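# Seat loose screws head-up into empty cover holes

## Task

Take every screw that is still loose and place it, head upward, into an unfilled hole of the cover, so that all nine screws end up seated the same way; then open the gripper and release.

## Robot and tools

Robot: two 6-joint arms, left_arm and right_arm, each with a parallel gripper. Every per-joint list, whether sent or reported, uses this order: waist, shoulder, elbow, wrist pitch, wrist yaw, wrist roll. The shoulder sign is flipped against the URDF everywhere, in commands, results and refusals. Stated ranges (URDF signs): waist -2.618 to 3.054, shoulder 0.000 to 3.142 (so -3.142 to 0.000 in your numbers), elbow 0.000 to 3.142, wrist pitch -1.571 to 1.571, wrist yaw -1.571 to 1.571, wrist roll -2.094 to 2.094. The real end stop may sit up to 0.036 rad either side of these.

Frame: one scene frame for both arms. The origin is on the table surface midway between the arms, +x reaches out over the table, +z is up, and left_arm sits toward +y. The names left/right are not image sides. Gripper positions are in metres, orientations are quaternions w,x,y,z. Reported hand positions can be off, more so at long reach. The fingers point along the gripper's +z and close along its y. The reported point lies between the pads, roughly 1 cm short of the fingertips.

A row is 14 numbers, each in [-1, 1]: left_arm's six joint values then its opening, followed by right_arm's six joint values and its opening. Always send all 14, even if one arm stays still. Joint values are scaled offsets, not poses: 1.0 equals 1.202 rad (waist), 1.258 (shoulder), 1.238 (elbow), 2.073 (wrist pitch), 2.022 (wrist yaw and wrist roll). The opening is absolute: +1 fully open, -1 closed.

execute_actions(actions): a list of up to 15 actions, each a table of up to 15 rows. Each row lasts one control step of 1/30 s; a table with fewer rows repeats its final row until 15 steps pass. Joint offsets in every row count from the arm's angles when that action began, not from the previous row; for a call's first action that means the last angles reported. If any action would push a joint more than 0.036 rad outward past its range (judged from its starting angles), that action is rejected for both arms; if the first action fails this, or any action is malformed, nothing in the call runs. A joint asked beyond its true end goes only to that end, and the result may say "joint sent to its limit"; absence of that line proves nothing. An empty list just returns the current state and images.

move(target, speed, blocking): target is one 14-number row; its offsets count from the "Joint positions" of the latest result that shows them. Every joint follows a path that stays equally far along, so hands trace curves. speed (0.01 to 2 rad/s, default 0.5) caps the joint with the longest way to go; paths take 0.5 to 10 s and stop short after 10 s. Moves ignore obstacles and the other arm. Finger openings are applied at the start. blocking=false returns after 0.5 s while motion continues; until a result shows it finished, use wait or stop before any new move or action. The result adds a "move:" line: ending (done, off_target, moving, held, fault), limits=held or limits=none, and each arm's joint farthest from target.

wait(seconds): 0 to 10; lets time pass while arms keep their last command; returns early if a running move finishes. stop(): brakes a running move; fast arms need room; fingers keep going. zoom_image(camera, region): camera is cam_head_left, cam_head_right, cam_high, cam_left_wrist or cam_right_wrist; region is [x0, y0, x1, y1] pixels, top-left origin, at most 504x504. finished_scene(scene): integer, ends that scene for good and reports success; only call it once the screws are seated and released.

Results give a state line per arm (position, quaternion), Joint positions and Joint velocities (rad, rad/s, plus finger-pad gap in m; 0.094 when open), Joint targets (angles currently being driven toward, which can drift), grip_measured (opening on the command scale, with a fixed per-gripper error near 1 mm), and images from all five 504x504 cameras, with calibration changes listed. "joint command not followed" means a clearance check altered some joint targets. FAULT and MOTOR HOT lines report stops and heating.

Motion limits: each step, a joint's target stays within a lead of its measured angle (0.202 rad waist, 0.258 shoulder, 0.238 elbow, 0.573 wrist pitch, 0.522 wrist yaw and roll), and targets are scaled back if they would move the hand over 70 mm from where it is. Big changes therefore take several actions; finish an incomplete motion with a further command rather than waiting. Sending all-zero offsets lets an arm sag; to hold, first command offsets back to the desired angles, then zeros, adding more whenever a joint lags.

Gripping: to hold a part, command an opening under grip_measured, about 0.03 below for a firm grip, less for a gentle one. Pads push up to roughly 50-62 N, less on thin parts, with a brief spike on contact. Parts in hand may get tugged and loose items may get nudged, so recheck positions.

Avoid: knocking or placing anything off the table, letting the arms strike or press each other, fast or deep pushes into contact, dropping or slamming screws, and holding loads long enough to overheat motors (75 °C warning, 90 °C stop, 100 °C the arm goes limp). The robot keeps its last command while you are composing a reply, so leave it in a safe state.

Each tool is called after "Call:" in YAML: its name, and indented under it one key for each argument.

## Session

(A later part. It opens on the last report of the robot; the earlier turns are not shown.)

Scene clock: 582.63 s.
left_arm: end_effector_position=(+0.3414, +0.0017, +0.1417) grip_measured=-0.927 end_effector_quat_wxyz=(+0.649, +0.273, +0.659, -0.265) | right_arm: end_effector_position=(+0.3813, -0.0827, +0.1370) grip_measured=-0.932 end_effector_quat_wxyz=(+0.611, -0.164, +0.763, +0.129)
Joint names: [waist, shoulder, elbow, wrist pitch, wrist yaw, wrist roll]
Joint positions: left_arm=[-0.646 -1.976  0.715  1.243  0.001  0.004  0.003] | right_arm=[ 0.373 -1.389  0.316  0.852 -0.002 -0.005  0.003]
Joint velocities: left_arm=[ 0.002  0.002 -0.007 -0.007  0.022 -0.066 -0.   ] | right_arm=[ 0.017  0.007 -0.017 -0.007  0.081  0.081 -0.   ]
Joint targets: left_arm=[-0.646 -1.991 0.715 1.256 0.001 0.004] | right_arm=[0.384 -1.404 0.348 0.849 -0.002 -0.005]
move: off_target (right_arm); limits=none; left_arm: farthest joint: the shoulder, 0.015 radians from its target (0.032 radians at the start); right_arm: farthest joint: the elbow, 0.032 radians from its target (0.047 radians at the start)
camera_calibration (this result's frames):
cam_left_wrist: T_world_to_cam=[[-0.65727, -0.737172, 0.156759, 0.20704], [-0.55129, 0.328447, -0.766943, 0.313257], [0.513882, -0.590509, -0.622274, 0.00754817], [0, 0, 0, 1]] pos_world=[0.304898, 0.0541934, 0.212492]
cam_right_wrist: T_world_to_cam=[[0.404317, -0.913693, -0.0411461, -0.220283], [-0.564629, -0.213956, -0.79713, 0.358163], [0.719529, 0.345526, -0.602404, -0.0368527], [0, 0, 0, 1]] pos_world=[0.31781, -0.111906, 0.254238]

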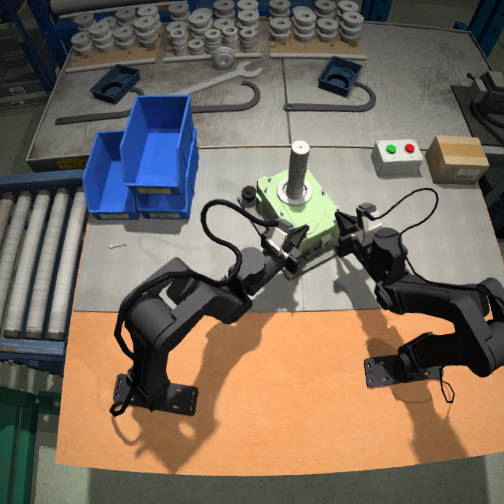

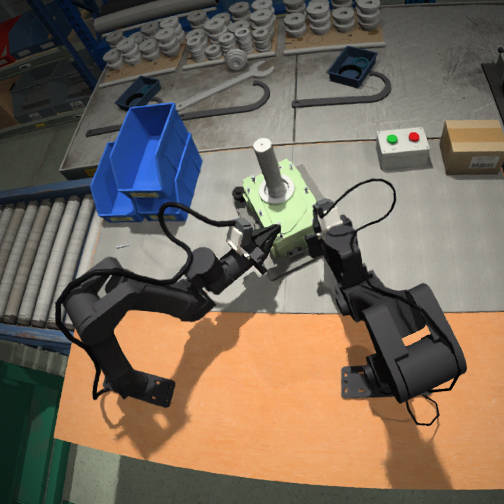

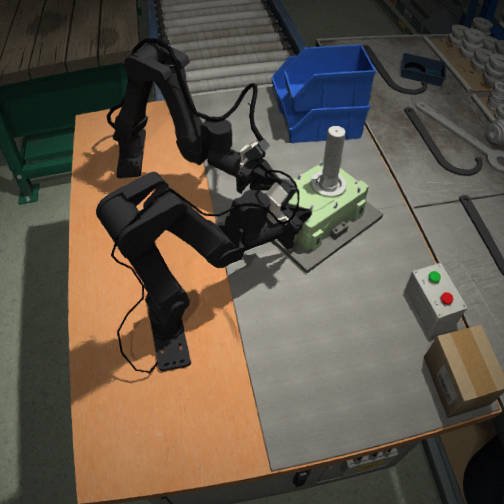

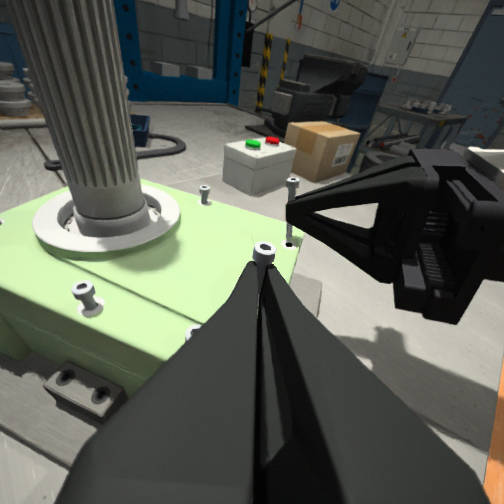

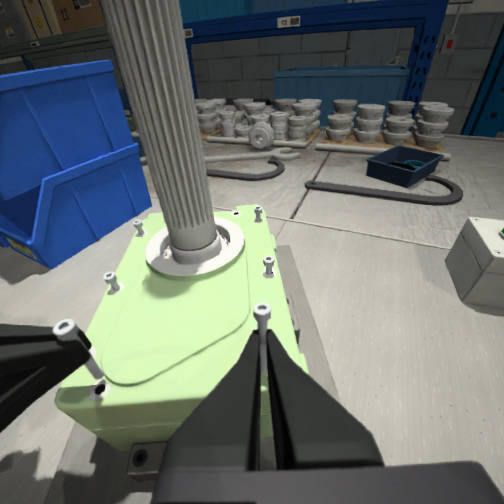

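Call:
move:
  target: [-0.011,-0.012,0,0.006,0,0,-0.96,0.0145,-0.012,0.022,0,0,0,-0.965]
  speed: 0.02

Call:
zoom_image:
  camera: "cam_right_wrist"
  region: [40,290,160,410]

Call:
zoom_image:
  camera: "cam_left_wrist"
  region: [240,170,340,280]

Call:
zoom_image:
  camera: "cam_head_left"
  region: [285,195,355,250]

Scene clock: 596.93 s.
left_arm: end_effector_position=(+0.3396, -0.0001, +0.1417) grip_measured=-0.927 end_effector_quat_wxyz=(+0.648, +0.274, +0.658, -0.267) | right_arm: end_effector_position=(+0.3803, -0.0804, +0.1370) grip_measured=-0.932 end_effector_quat_wxyz=(+0.611, -0.167, +0.763, +0.131)
Joint names: [waist, shoulder, elbow, wrist pitch, wrist yaw, wrist roll]
Joint positions: left_arm=[-0.651 -1.976  0.715  1.243  0.001  0.004  0.003] | right_arm=[ 0.38  -1.389  0.316  0.852 -0.002 -0.005  0.003]
Joint velocities: left_arm=[ 0.012  0.017 -0.012  0.022  0.007 -0.007 -0.001] | right_arm=[-0.002  0.007  0.002  0.022 -0.11   0.007 -0.   ]
Joint targets: left_arm=[-0.659 -1.991 0.715 1.256 0.001 0.004] | right_arm=[0.391 -1.404 0.343 0.852 -0.002 -0.005]
move: off_target (right_arm); limits=none; left_arm: farthest joint: the shoulder, 0.015 radians from its target (0.015 radians at the start); right_arm: farthest joint: the elbow, 0.027 radians from its target (0.027 radians at the start)
camera_calibration (this result's frames):
cam_left_wrist: T_world_to_cam=[[-0.660918, -0.733903, 0.156759, 0.205812], [-0.549654, 0.331177, -0.766943, 0.312314], [0.510947, -0.59305, -0.622274, 0.00840052], [0, 0, 0, 1]] pos_world=[0.303398, 0.0525973, 0.212492]
cam_right_wrist: T_world_to_cam=[[0.410234, -0.911052, -0.0411461, -0.21983], [-0.56323, -0.217614, -0.79713, 0.357244], [0.717273, 0.350185, -0.602404, -0.0356673], [0, 0, 0, 1]] pos_world=[0.316975, -0.110045, 0.254238]

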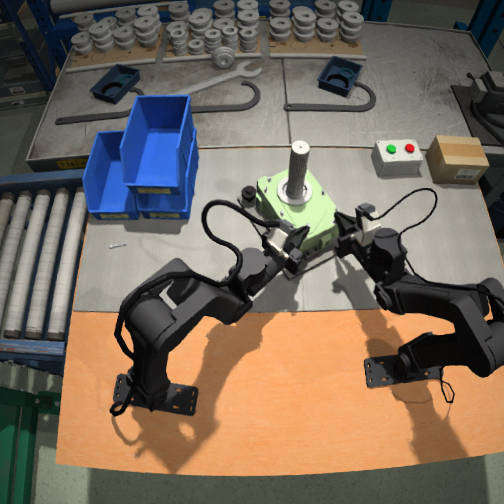

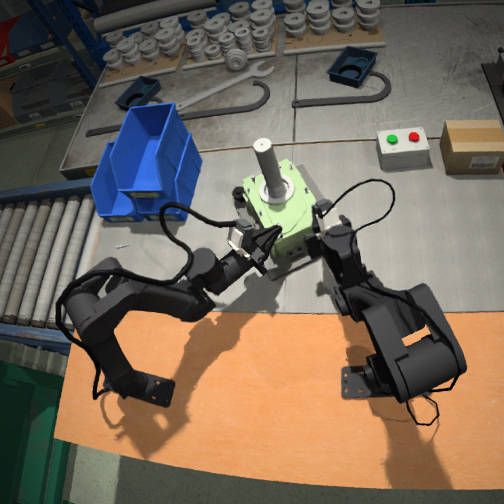

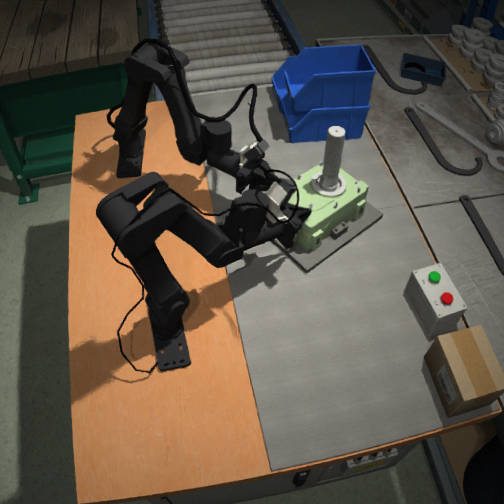

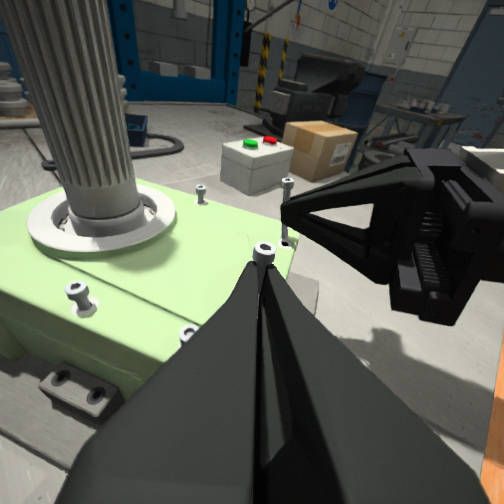

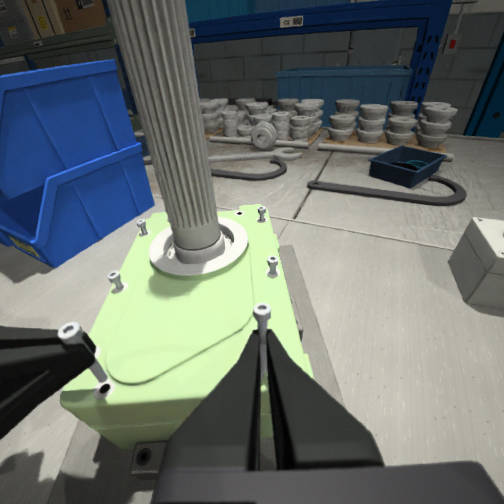

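Region (40, 290, 160, 410) of cam_right_wrist's 504x504 image, scaled by 4.200, with more detail than that image has.

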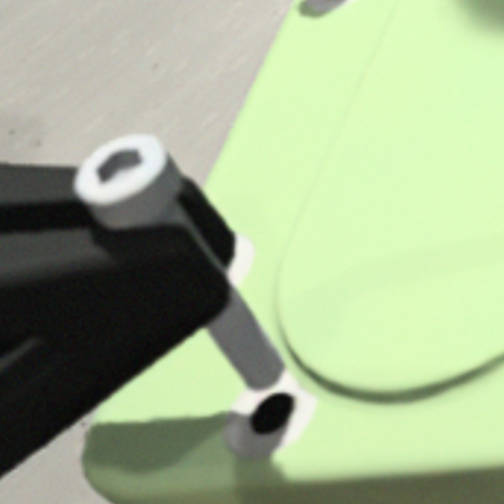

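Region (240, 170, 340, 280) of cam_left_wrist's 504x504 image, scaled by 4.582, with more detail than that image has; it fills the left 458 columns of this view, and the rest is white.

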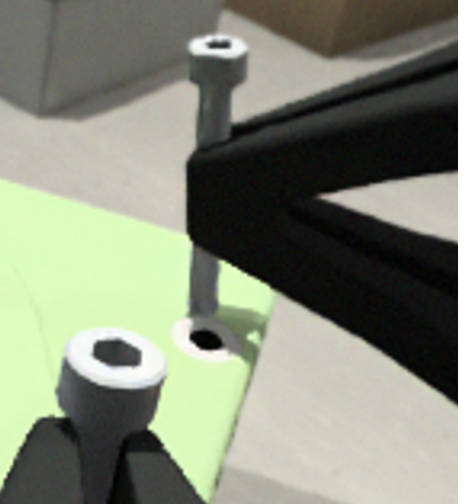

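Region (285, 195, 355, 250) of cam_head_left's 504x504 image, scaled by 7.200, with more detail than that image has; it fills the top 396 rows of this view, and the rest is white.

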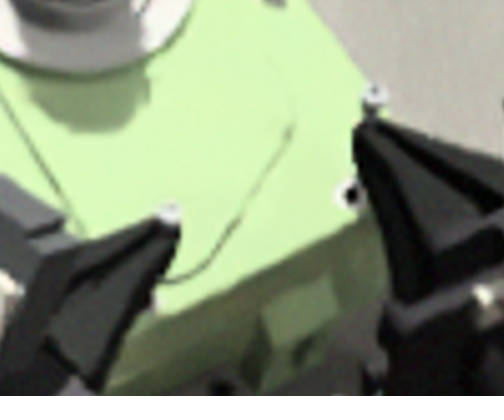

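Lower both ~4 mm.

Call:
move:
  target: [-0.005,-0.019,0,0.006,0,0,-0.96,0.007,-0.021,0.022,0,0,0,-0.965]
  speed: 0.012

Call:
zoom_image:
  camera: "cam_right_wrist"
  region: [40,290,160,410]

Call:
zoom_image:
  camera: "cam_left_wrist"
  region: [240,170,340,280]

Scene clock: 605.80 s.
left_arm: end_effector_position=(+0.3396, -0.0001, +0.1417) grip_measured=-0.927 end_effector_quat_wxyz=(+0.648, +0.274, +0.658, -0.267) | right_arm: end_effector_position=(+0.3809, -0.0801, +0.1365) grip_measured=-0.932 end_effector_quat_wxyz=(+0.611, -0.166, +0.762, +0.131)
Joint names: [waist, shoulder, elbow, wrist pitch, wrist yaw, wrist roll]
Joint positions: left_arm=[-0.651 -1.976  0.715  1.243  0.001  0.004  0.003] | right_arm=[ 0.38  -1.397  0.316  0.861 -0.002 -0.005  0.003]
Joint velocities: left_arm=[-0.012  0.012  0.007 -0.022  0.037  0.051 -0.   ] | right_arm=[-0.002  0.022  0.002  0.007  0.022 -0.051  0.   ]
Joint targets: left_arm=[-0.657 -2.000 0.715 1.256 0.001 0.004] | right_arm=[0.388 -1.416 0.343 0.852 -0.002 -0.005]
move: off_target (left_arm, right_arm); limits=none; left_arm: farthest joint: the shoulder, 0.024 radians from its target (0.024 radians at the start); right_arm: farthest joint: the elbow, 0.027 radians from its target (0.027 radians at the start)
camera_calibration (this result's frames):
cam_left_wrist: T_world_to_cam=[[-0.660918, -0.733903, 0.156759, 0.205812], [-0.549654, 0.331177, -0.766943, 0.312314], [0.510947, -0.59305, -0.622274, 0.00840052], [0, 0, 0, 1]] pos_world=[0.303398, 0.0525973, 0.212492]
cam_right_wrist: T_world_to_cam=[[0.410291, -0.911026, -0.0411471, -0.219872], [-0.56212, -0.217113, -0.798049, 0.356922], [0.71811, 0.350562, -0.601186, -0.0369692], [0, 0, 0, 1]] pos_world=[0.317393, -0.109857, 0.253569]

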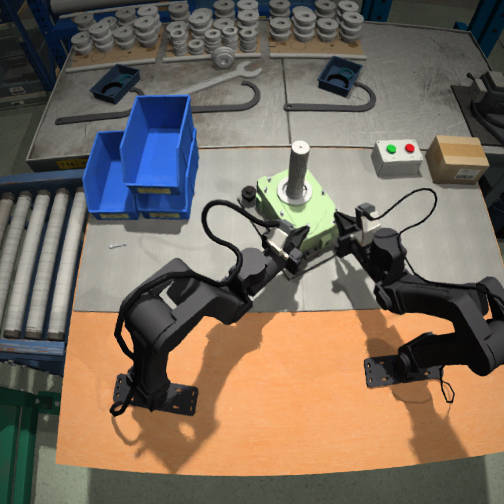

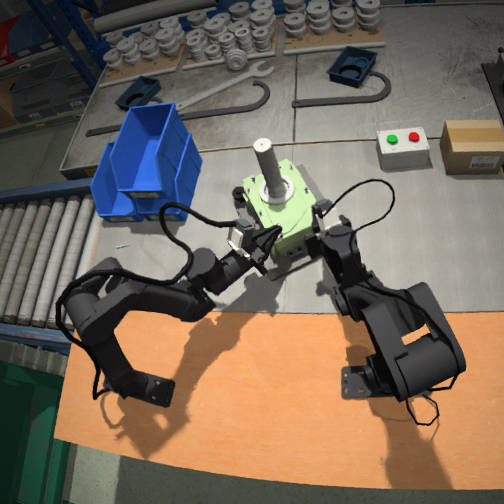

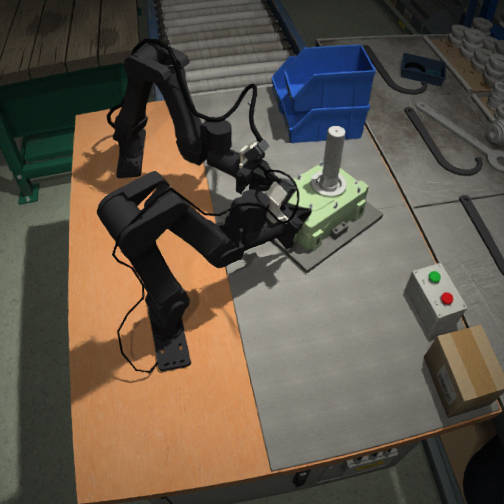

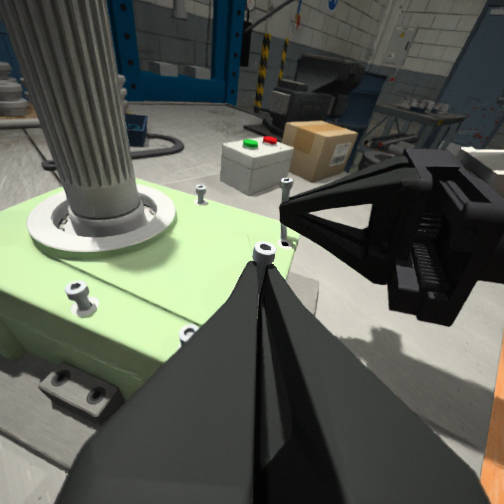

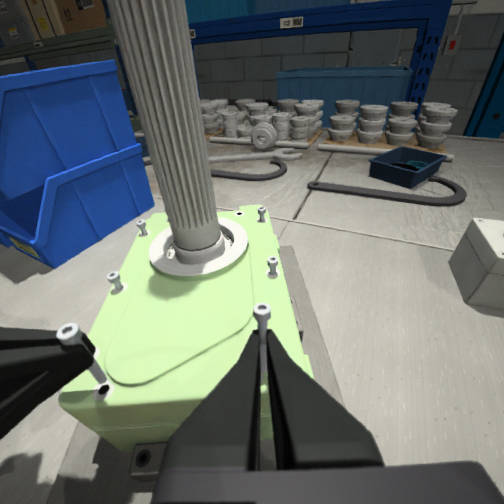

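Region (40, 290, 160, 410) of cam_right_wrist's 504x504 image, scaled by 4.200, with more detail than that image has.

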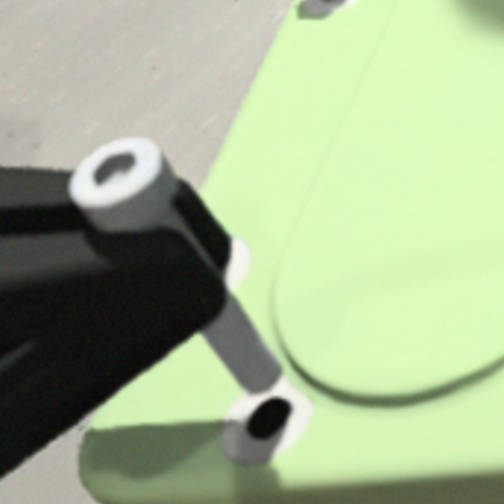

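Region (240, 170, 340, 280) of cam_left_wrist's 504x504 image, scaled by 4.582, with more detail than that image has; it fills the left 458 columns of this view, and the rest is white.

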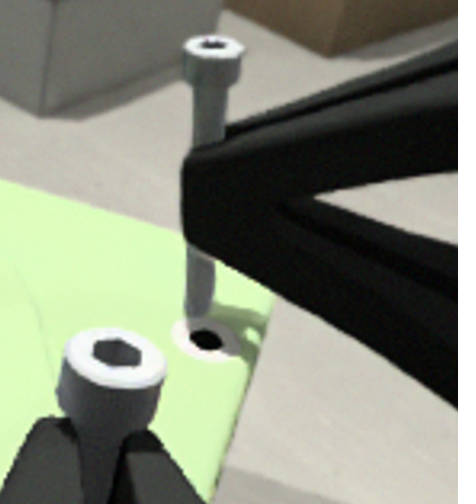

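Call:
move:
  target: [-0.005,0.024,0,0.006,0,0,-0.96,0.007,0.026,0.022,-0.004,0,0,-0.965]
  speed: 0.03

Call:
move:
  target: [-0.013,0.01,0,0.006,0,0,-0.96,0.02,0.01,0.022,0,0,0,-0.965]
  speed: 0.02

Call:
zoom_image:
  camera: "cam_right_wrist"
  region: [40,290,160,410]

Call:
zoom_image:
  camera: "cam_left_wrist"
  region: [240,170,340,280]

Scene clock: 620.33 s.
left_arm: end_effector_position=(+0.3396, -0.0001, +0.1417) grip_measured=-0.927 end_effector_quat_wxyz=(+0.648, +0.274, +0.658, -0.267) | right_arm: end_effector_position=(+0.3809, -0.0801, +0.1367) grip_measured=-0.932 end_effector_quat_wxyz=(+0.612, -0.166, +0.762, +0.131)
Joint names: [waist, shoulder, elbow, wrist pitch, wrist yaw, wrist roll]
Joint positions: left_arm=[-0.651 -1.976  0.715  1.243  0.001  0.004  0.003] | right_arm=[ 0.38  -1.397  0.316  0.862 -0.002 -0.005  0.003]
Joint velocities: left_arm=[-0.012 -0.002 -0.017 -0.037  0.051 -0.007  0.001] | right_arm=[-0.007  0.012 -0.007  0.007 -0.022 -0.007  0.   ]
Joint targets: left_arm=[-0.657 -1.946 0.715 1.256 0.001 0.004] | right_arm=[0.388 -1.364 0.343 0.853 -0.002 -0.005]
move: off_target (left_arm, right_arm); limits=none; left_arm: farthest joint: the shoulder, 0.030 radians from its target (0.030 radians at the start); right_arm: farthest joint: the shoulder, 0.032 radians from its target (0.032 radians at the start)
camera_calibration (this result's frames):
cam_left_wrist: T_world_to_cam=[[-0.660918, -0.733903, 0.156759, 0.205812], [-0.549654, 0.331177, -0.766943, 0.312314], [0.510947, -0.59305, -0.622274, 0.00840052], [0, 0, 0, 1]] pos_world=[0.303398, 0.0525973, 0.212492]
cam_right_wrist: T_world_to_cam=[[0.41032, -0.911013, -0.0411476, -0.219874], [-0.561565, -0.216863, -0.798508, 0.356966], [0.718528, 0.350751, -0.600576, -0.0371184], [0, 0, 0, 1]] pos_world=[0.317349, -0.109877, 0.2537]

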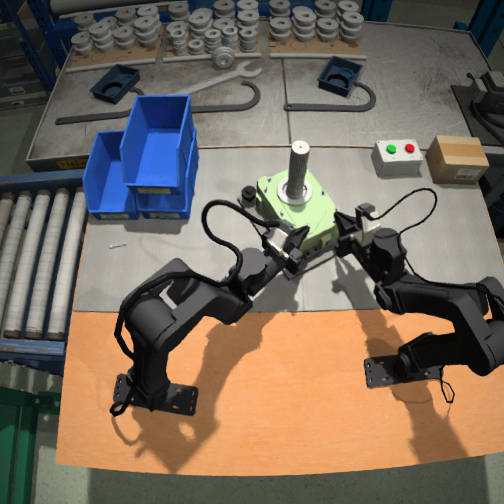

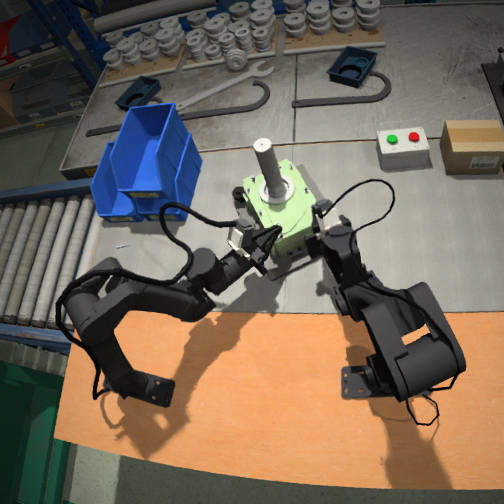

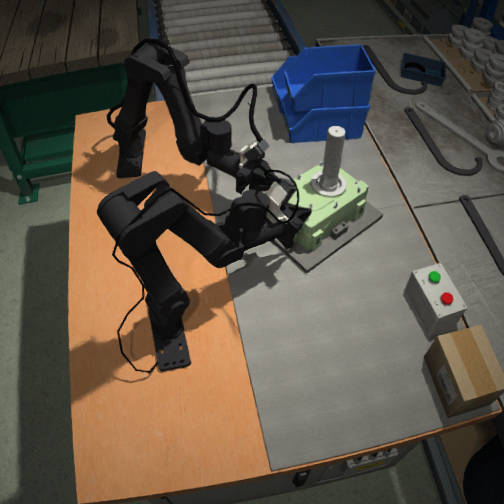

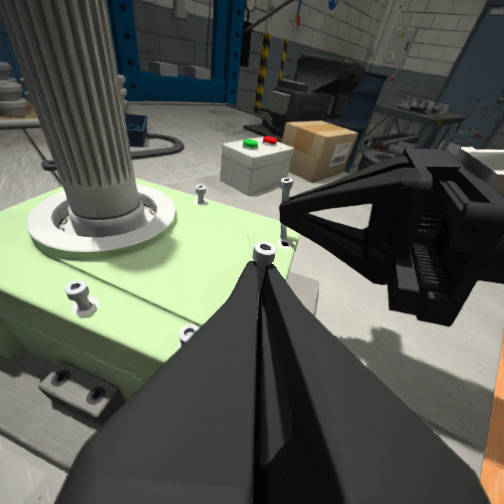

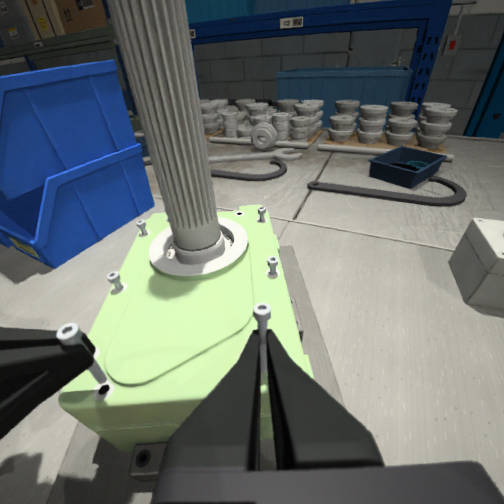

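Scene clock: 621.90 s.
left_arm: end_effector_position=(+0.3372, -0.0025, +0.1417) grip_measured=-0.927 end_effector_quat_wxyz=(+0.647, +0.277, +0.658, -0.269) | right_arm: end_effector_position=(+0.3790, -0.0758, +0.1367) grip_measured=-0.932 end_effector_quat_wxyz=(+0.611, -0.171, +0.761, +0.135)
Joint names: [waist, shoulder, elbow, wrist pitch, wrist yaw, wrist roll]
Joint positions: left_arm=[-0.657 -1.976  0.715  1.243  0.001  0.004  0.003] | right_arm=[ 0.392 -1.397  0.316  0.862 -0.002 -0.005  0.003]
Joint velocities: left_arm=[-0.002 -0.007  0.002 -0.007 -0.051  0.007 -0.001] | right_arm=[-0.007 -0.012 -0.027 -0.051 -0.037 -0.007  0.   ]
Joint targets: left_arm=[-0.666 -1.963 0.715 1.256 0.001 0.004] | right_arm=[0.404 -1.384 0.343 0.862 -0.002 -0.005]
move: off_target (right_arm); limits=none; left_arm: farthest joint: the shoulder, 0.012 radians from its target (0.012 radians at the start); right_arm: farthest joint: the elbow, 0.027 radians from its target (0.027 radians at the start)
camera_calibration (this result's frames):
cam_left_wrist: T_world_to_cam=[[-0.665942, -0.729348, 0.156759, 0.204103], [-0.547367, 0.334943, -0.766943, 0.311014], [0.506863, -0.596544, -0.622274, 0.00957176], [0, 0, 0, 1]] pos_world=[0.301308, 0.0503997, 0.212492]
cam_right_wrist: T_world_to_cam=[[0.42141, -0.905936, -0.0411476, -0.218994], [-0.558876, -0.223701, -0.798508, 0.355245], [0.714193, 0.359496, -0.600576, -0.0348904], [0, 0, 0, 1]] pos_world=[0.315743, -0.106383, 0.2537]

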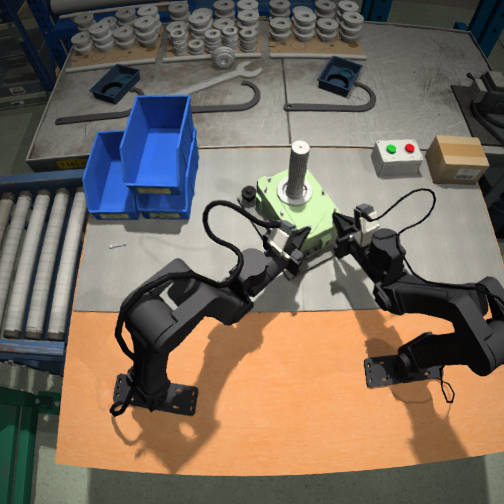

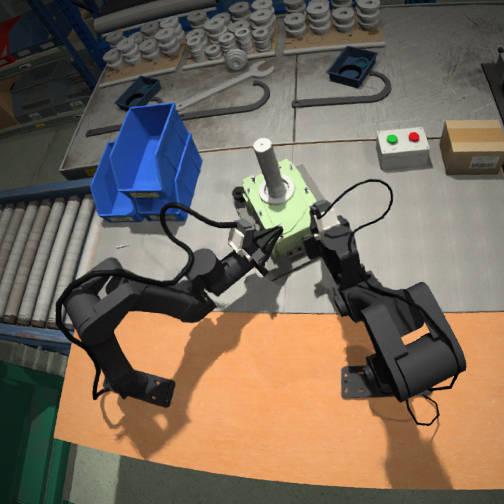

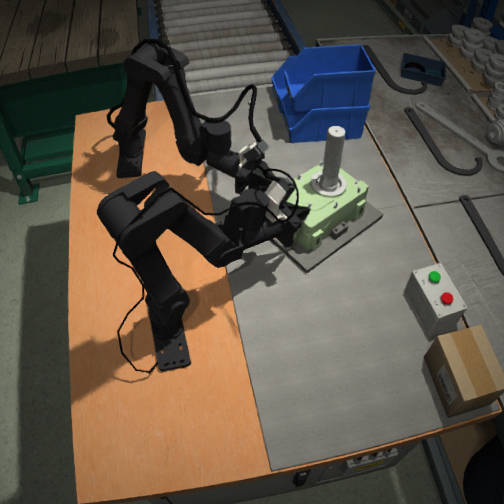

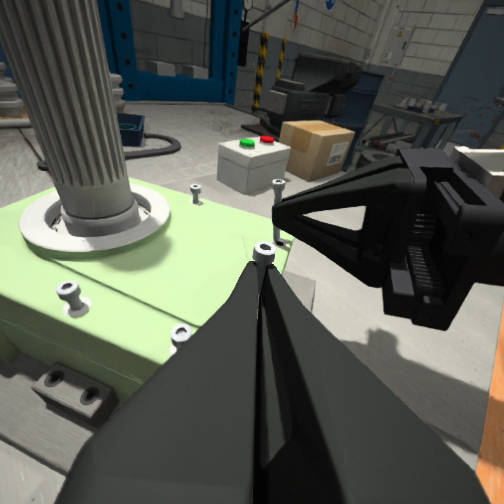

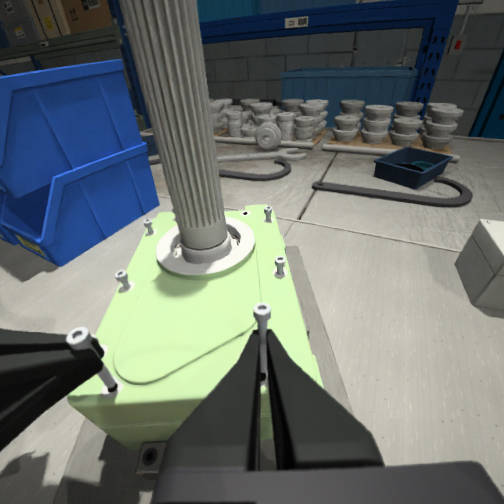

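Region (40, 290, 160, 410) of cam_right_wrist's 504x504 image, scaled by 4.200, with more detail than that image has.

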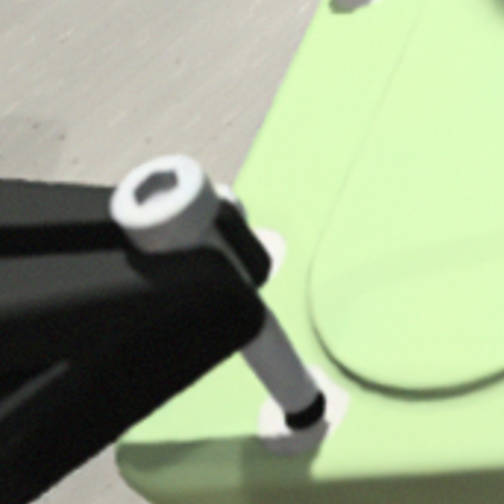

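Region (240, 170, 340, 280) of cam_left_wrist's 504x504 image, scaled by 4.582, with more detail than that image has; it fills the left 458 columns of this view, and the rest is white.

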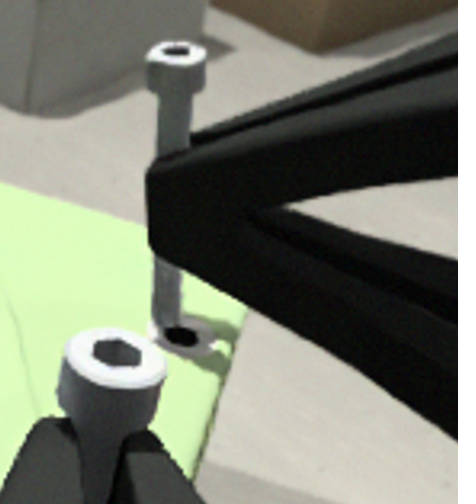

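Call:
move:
  target: [-0.006,-0.025,0,0.006,0,0,-0.96,0.008,0.036,0.022,0,0,0,-0.965]
  speed: 0.02

Call:
move:
  target: [-0.006,-0.012,0,0.006,0,0,-0.96,0.008,0.01,-0.018,0,0,0,-0.965]
  speed: 0.02

Call:
zoom_image:
  camera: "cam_right_wrist"
  region: [40,290,160,410]

Call:
zoom_image:
  camera: "cam_left_wrist"
  region: [240,170,340,280]

Scene clock: 632.83 s.
left_arm: end_effector_position=(+0.3374, -0.0027, +0.1357) grip_measured=-0.927 end_effector_quat_wxyz=(+0.643, +0.278, +0.661, -0.268) | right_arm: end_effector_position=(+0.3786, -0.0760, +0.1441) grip_measured=-0.932 end_effector_quat_wxyz=(+0.619, -0.170, +0.755, +0.136)
Joint names: [waist, shoulder, elbow, wrist pitch, wrist yaw, wrist roll]
Joint positions: left_arm=[-0.657 -1.989  0.715  1.245  0.001  0.004  0.003] | right_arm=[ 0.392 -1.377  0.316  0.862 -0.002 -0.005  0.003]
Joint velocities: left_arm=[ 0.002  0.007 -0.012  0.007  0.037 -0.007 -0.001] | right_arm=[-0.022  0.022 -0.002  0.007  0.007 -0.081 -0.   ]
Joint targets: left_arm=[-0.665 -2.007 0.715 1.256 0.001 0.004] | right_arm=[0.402 -1.351 0.343 0.862 -0.002 -0.005]
move: off_target (right_arm); limits=none; left_arm: farthest joint: the shoulder, 0.018 radians from its target (0.032 radians at the start); right_arm: farthest joint: the elbow, 0.027 radians from its target (0.027 radians at the start)
camera_calibration (this result's frames):
cam_left_wrist: T_world_to_cam=[[-0.664684, -0.730622, 0.15616, 0.204681], [-0.553503, 0.341161, -0.759765, 0.307702], [0.501825, -0.591439, -0.631167, 0.00854516], [0, 0, 0, 1]] pos_world=[0.302075, 0.0496227, 0.207212]
cam_right_wrist: T_world_to_cam=[[0.422164, -0.905585, -0.0411515, -0.218949], [-0.544132, -0.216832, -0.810497, 0.357542], [0.72505, 0.364554, -0.584296, -0.0361813], [0, 0, 0, 1]] pos_world=[0.313216, -0.107561, 0.259636]

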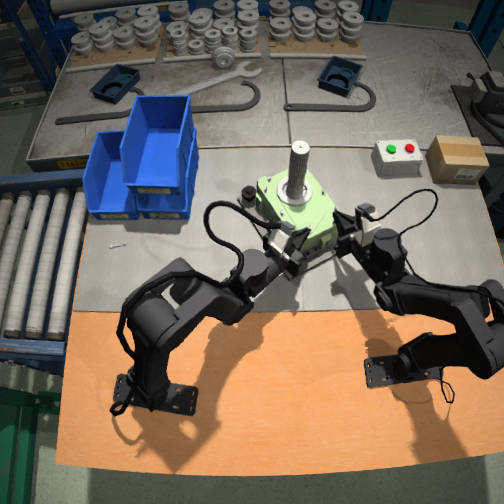

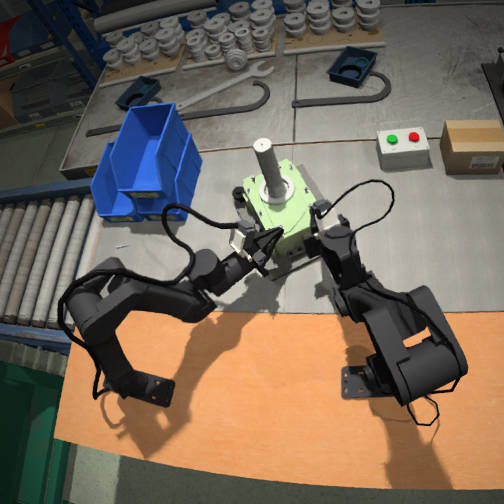

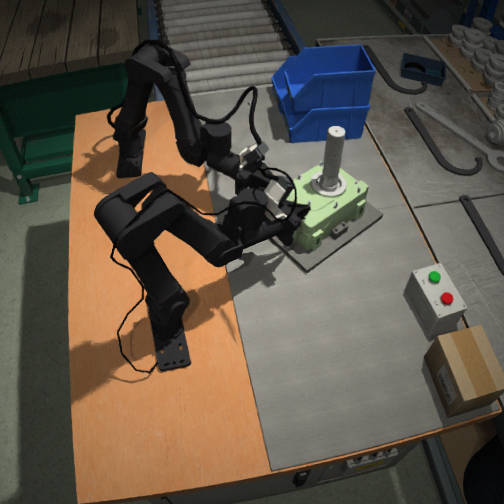

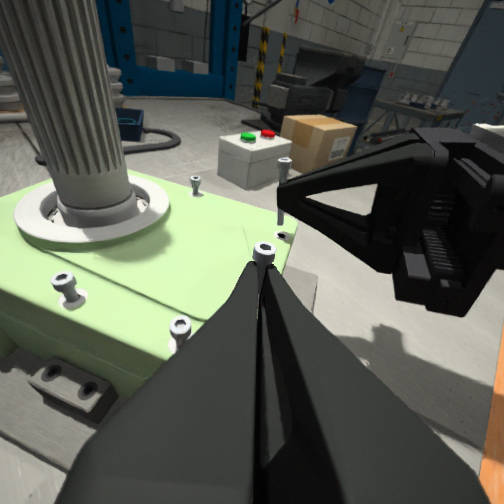

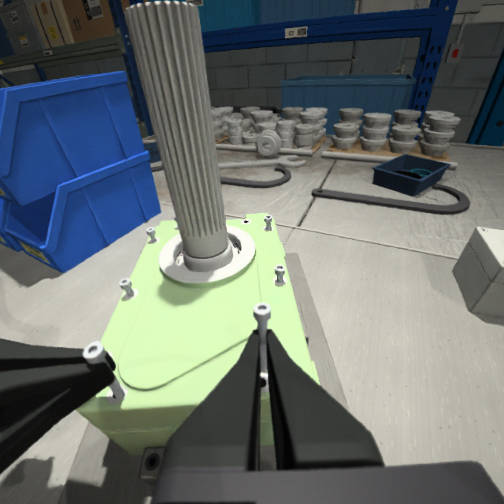

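Scene clock: 634.17 s.
left_arm: end_effector_position=(+0.3374, -0.0027, +0.1357) grip_measured=-0.927 end_effector_quat_wxyz=(+0.643, +0.278, +0.661, -0.268) | right_arm: end_effector_position=(+0.3786, -0.0760, +0.1441) grip_measured=-0.932 end_effector_quat_wxyz=(+0.619, -0.170, +0.755, +0.136)
Joint names: [waist, shoulder, elbow, wrist pitch, wrist yaw, wrist roll]
Joint positions: left_arm=[-0.657 -1.989  0.715  1.245  0.001  0.004  0.003] | right_arm=[ 0.392 -1.377  0.316  0.862 -0.002 -0.005  0.003]
Joint velocities: left_arm=[-0.012 -0.007 -0.012  0.007 -0.022  0.022  0.   ] | right_arm=[-0.002 -0.002 -0.002 -0.022  0.007 -0.007 -0.   ]
Joint targets: left_arm=[-0.665 -2.004 0.715 1.258 0.001 0.004] | right_arm=[0.402 -1.364 0.294 0.862 -0.002 -0.005]
move: off_target (right_arm); limits=none; left_arm: farthest joint: the shoulder, 0.015 radians from its target (0.015 radians at the start); right_arm: farthest joint: the elbow, 0.022 radians from its target (0.022 radians at the start)
camera_calibration (this result's frames):
cam_left_wrist: T_world_to_cam=[[-0.664684, -0.730622, 0.15616, 0.204681], [-0.553503, 0.341161, -0.759765, 0.307702], [0.501825, -0.591439, -0.631167, 0.00854516], [0, 0, 0, 1]] pos_world=[0.302075, 0.0496227, 0.207212]
cam_right_wrist: T_world_to_cam=[[0.422164, -0.905585, -0.0411515, -0.218949], [-0.544132, -0.216832, -0.810497, 0.357542], [0.72505, 0.364554, -0.584296, -0.0361813], [0, 0, 0, 1]] pos_world=[0.313216, -0.107561, 0.259636]

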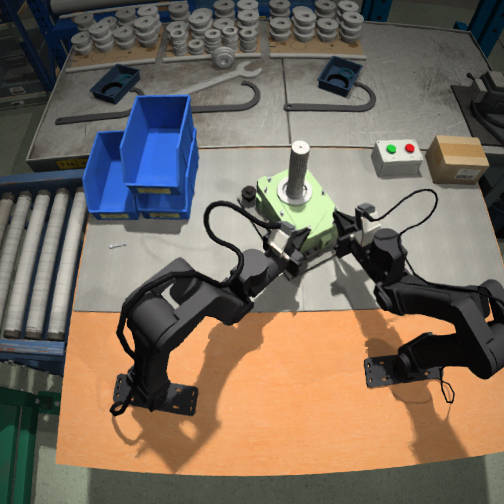

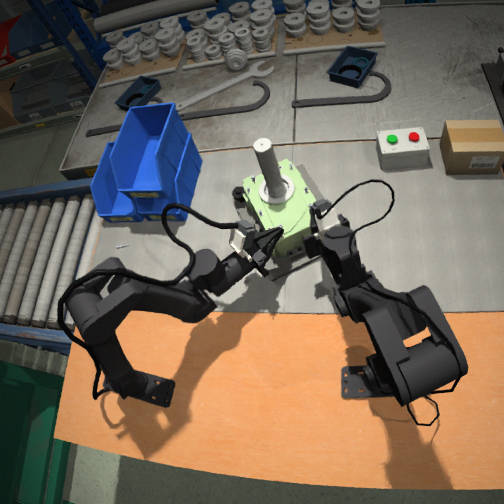

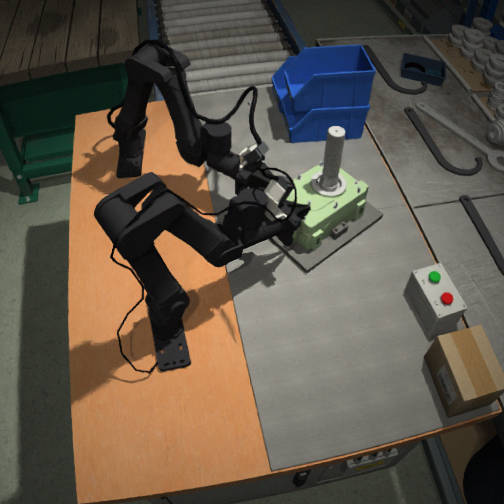

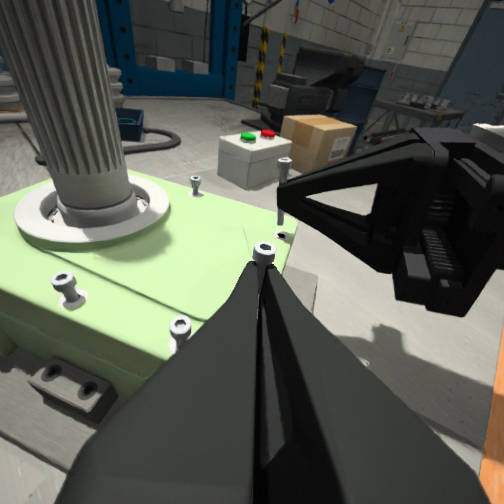

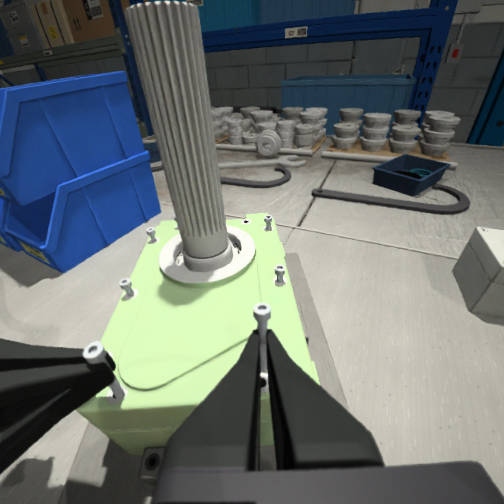

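Region (40, 290, 160, 410) of cam_right_wrist's 504x504 image, scaled by 4.200, with more detail than that image has.

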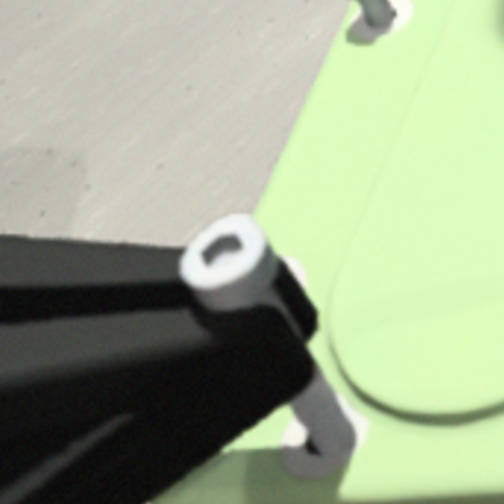

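Region (240, 170, 340, 280) of cam_left_wrist's 504x504 image, scaled by 4.582, with more detail than that image has; it fills the left 458 columns of this view, and the rest is white.

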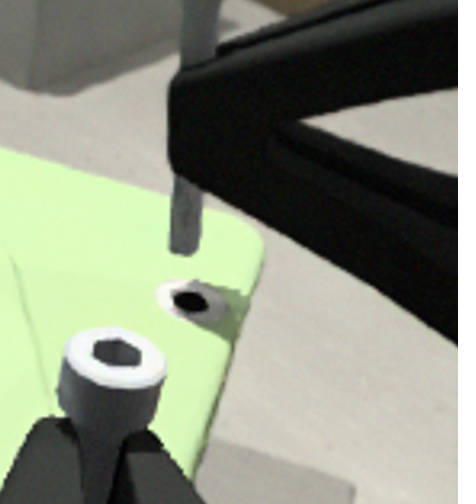

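Call:
move:
  target: [-0.006,0.03,0,0.006,0,0,-0.96,0.008,0.01,0,-0.022,0,0,-0.965]
  speed: 0.02

Call:
zoom_image:
  camera: "cam_right_wrist"
  region: [50,300,170,420]

Call:
zoom_image:
  camera: "cam_left_wrist"
  region: [240,170,340,280]

Scene clock: 642.97 s.
left_arm: end_effector_position=(+0.3372, -0.0025, +0.1430) grip_measured=-0.927 end_effector_quat_wxyz=(+0.648, +0.276, +0.656, -0.270) | right_arm: end_effector_position=(+0.3771, -0.0767, +0.1368) grip_measured=-0.932 end_effector_quat_wxyz=(+0.607, -0.172, +0.764, +0.134)
Joint names: [waist, shoulder, elbow, wrist pitch, wrist yaw, wrist roll]
Joint positions: left_arm=[-0.657 -1.975  0.715  1.246  0.001  0.004  0.003] | right_arm=[ 0.392 -1.377  0.316  0.832 -0.002 -0.005  0.003]
Joint velocities: left_arm=[ 0.002 -0.007  0.007 -0.037 -0.007 -0.051  0.001] | right_arm=[-0.007  0.007 -0.007  0.037  0.037 -0.007  0.   ]
Joint targets: left_arm=[-0.665 -1.951 0.715 1.258 0.001 0.004] | right_arm=[0.402 -1.364 0.316 0.816 -0.002 -0.005]
move: off_target (left_arm); limits=none; left_arm: farthest joint: the shoulder, 0.023 radians from its target (0.038 radians at the start); right_arm: farthest joint: the wrist pitch, 0.016 radians from its target (0.045 radians at the start)
camera_calibration (this result's frames):
cam_left_wrist: T_world_to_cam=[[-0.666404, -0.728879, 0.156973, 0.204024], [-0.545103, 0.332648, -0.76955, 0.311616], [0.508692, -0.598398, -0.618993, 0.00930925], [0, 0, 0, 1]] pos_world=[0.30109, 0.0506209, 0.21354]
cam_right_wrist: T_world_to_cam=[[0.421054, -0.906102, -0.0411399, -0.218869], [-0.565754, -0.226906, -0.79274, 0.355716], [0.708968, 0.357061, -0.608171, -0.0303701], [0, 0, 0, 1]] pos_world=[0.314935, -0.10676, 0.254516]

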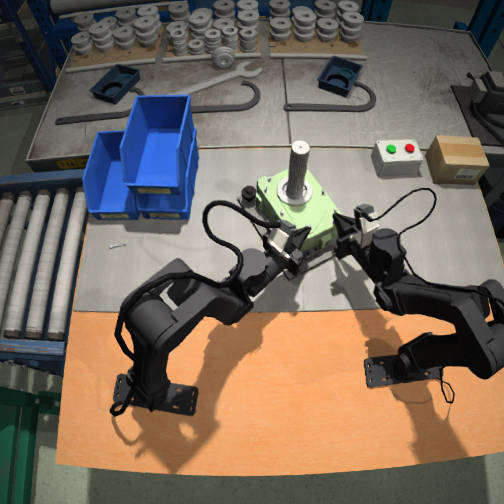

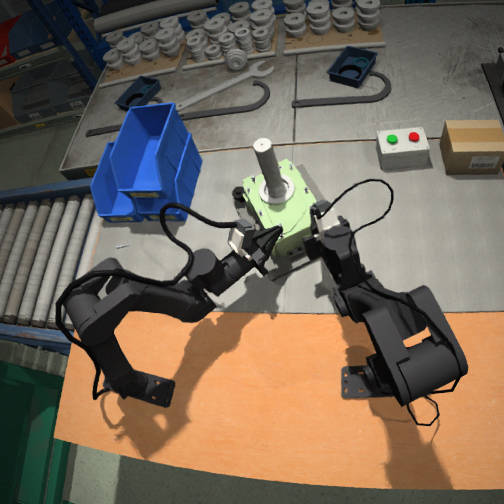

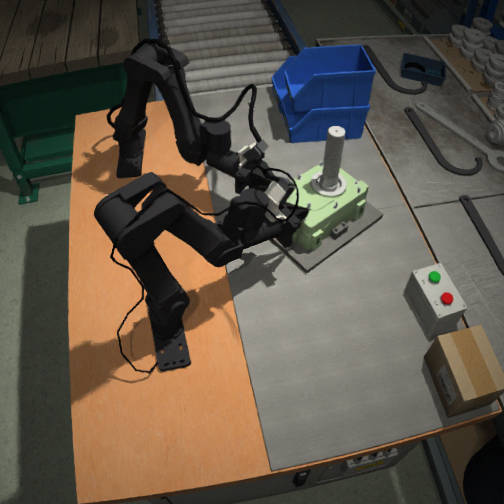

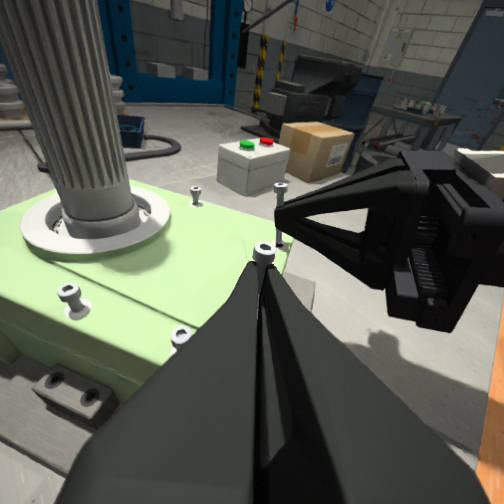

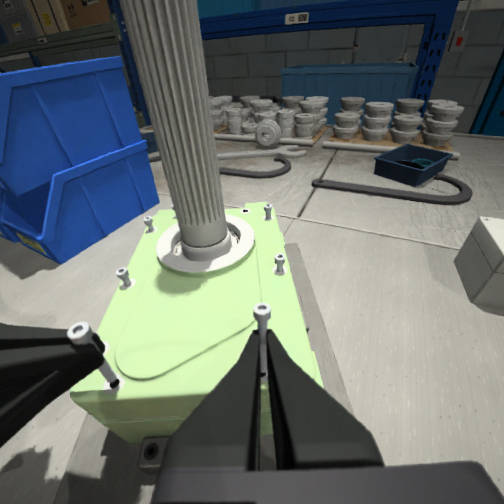

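Region (50, 300, 170, 420) of cam_right_wrist's 504x504 image, scaled by 4.200, with more detail than that image has.

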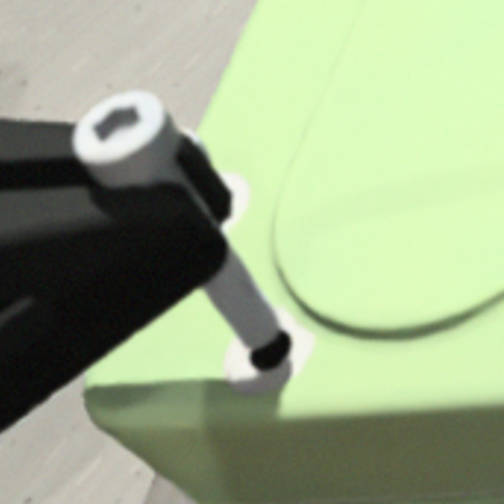

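Region (240, 170, 340, 280) of cam_left_wrist's 504x504 image, scaled by 4.582, with more detail than that image has; it fills the left 458 columns of this view, and the rest is white.

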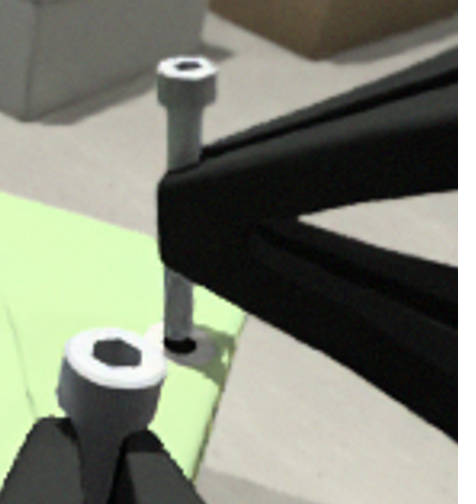

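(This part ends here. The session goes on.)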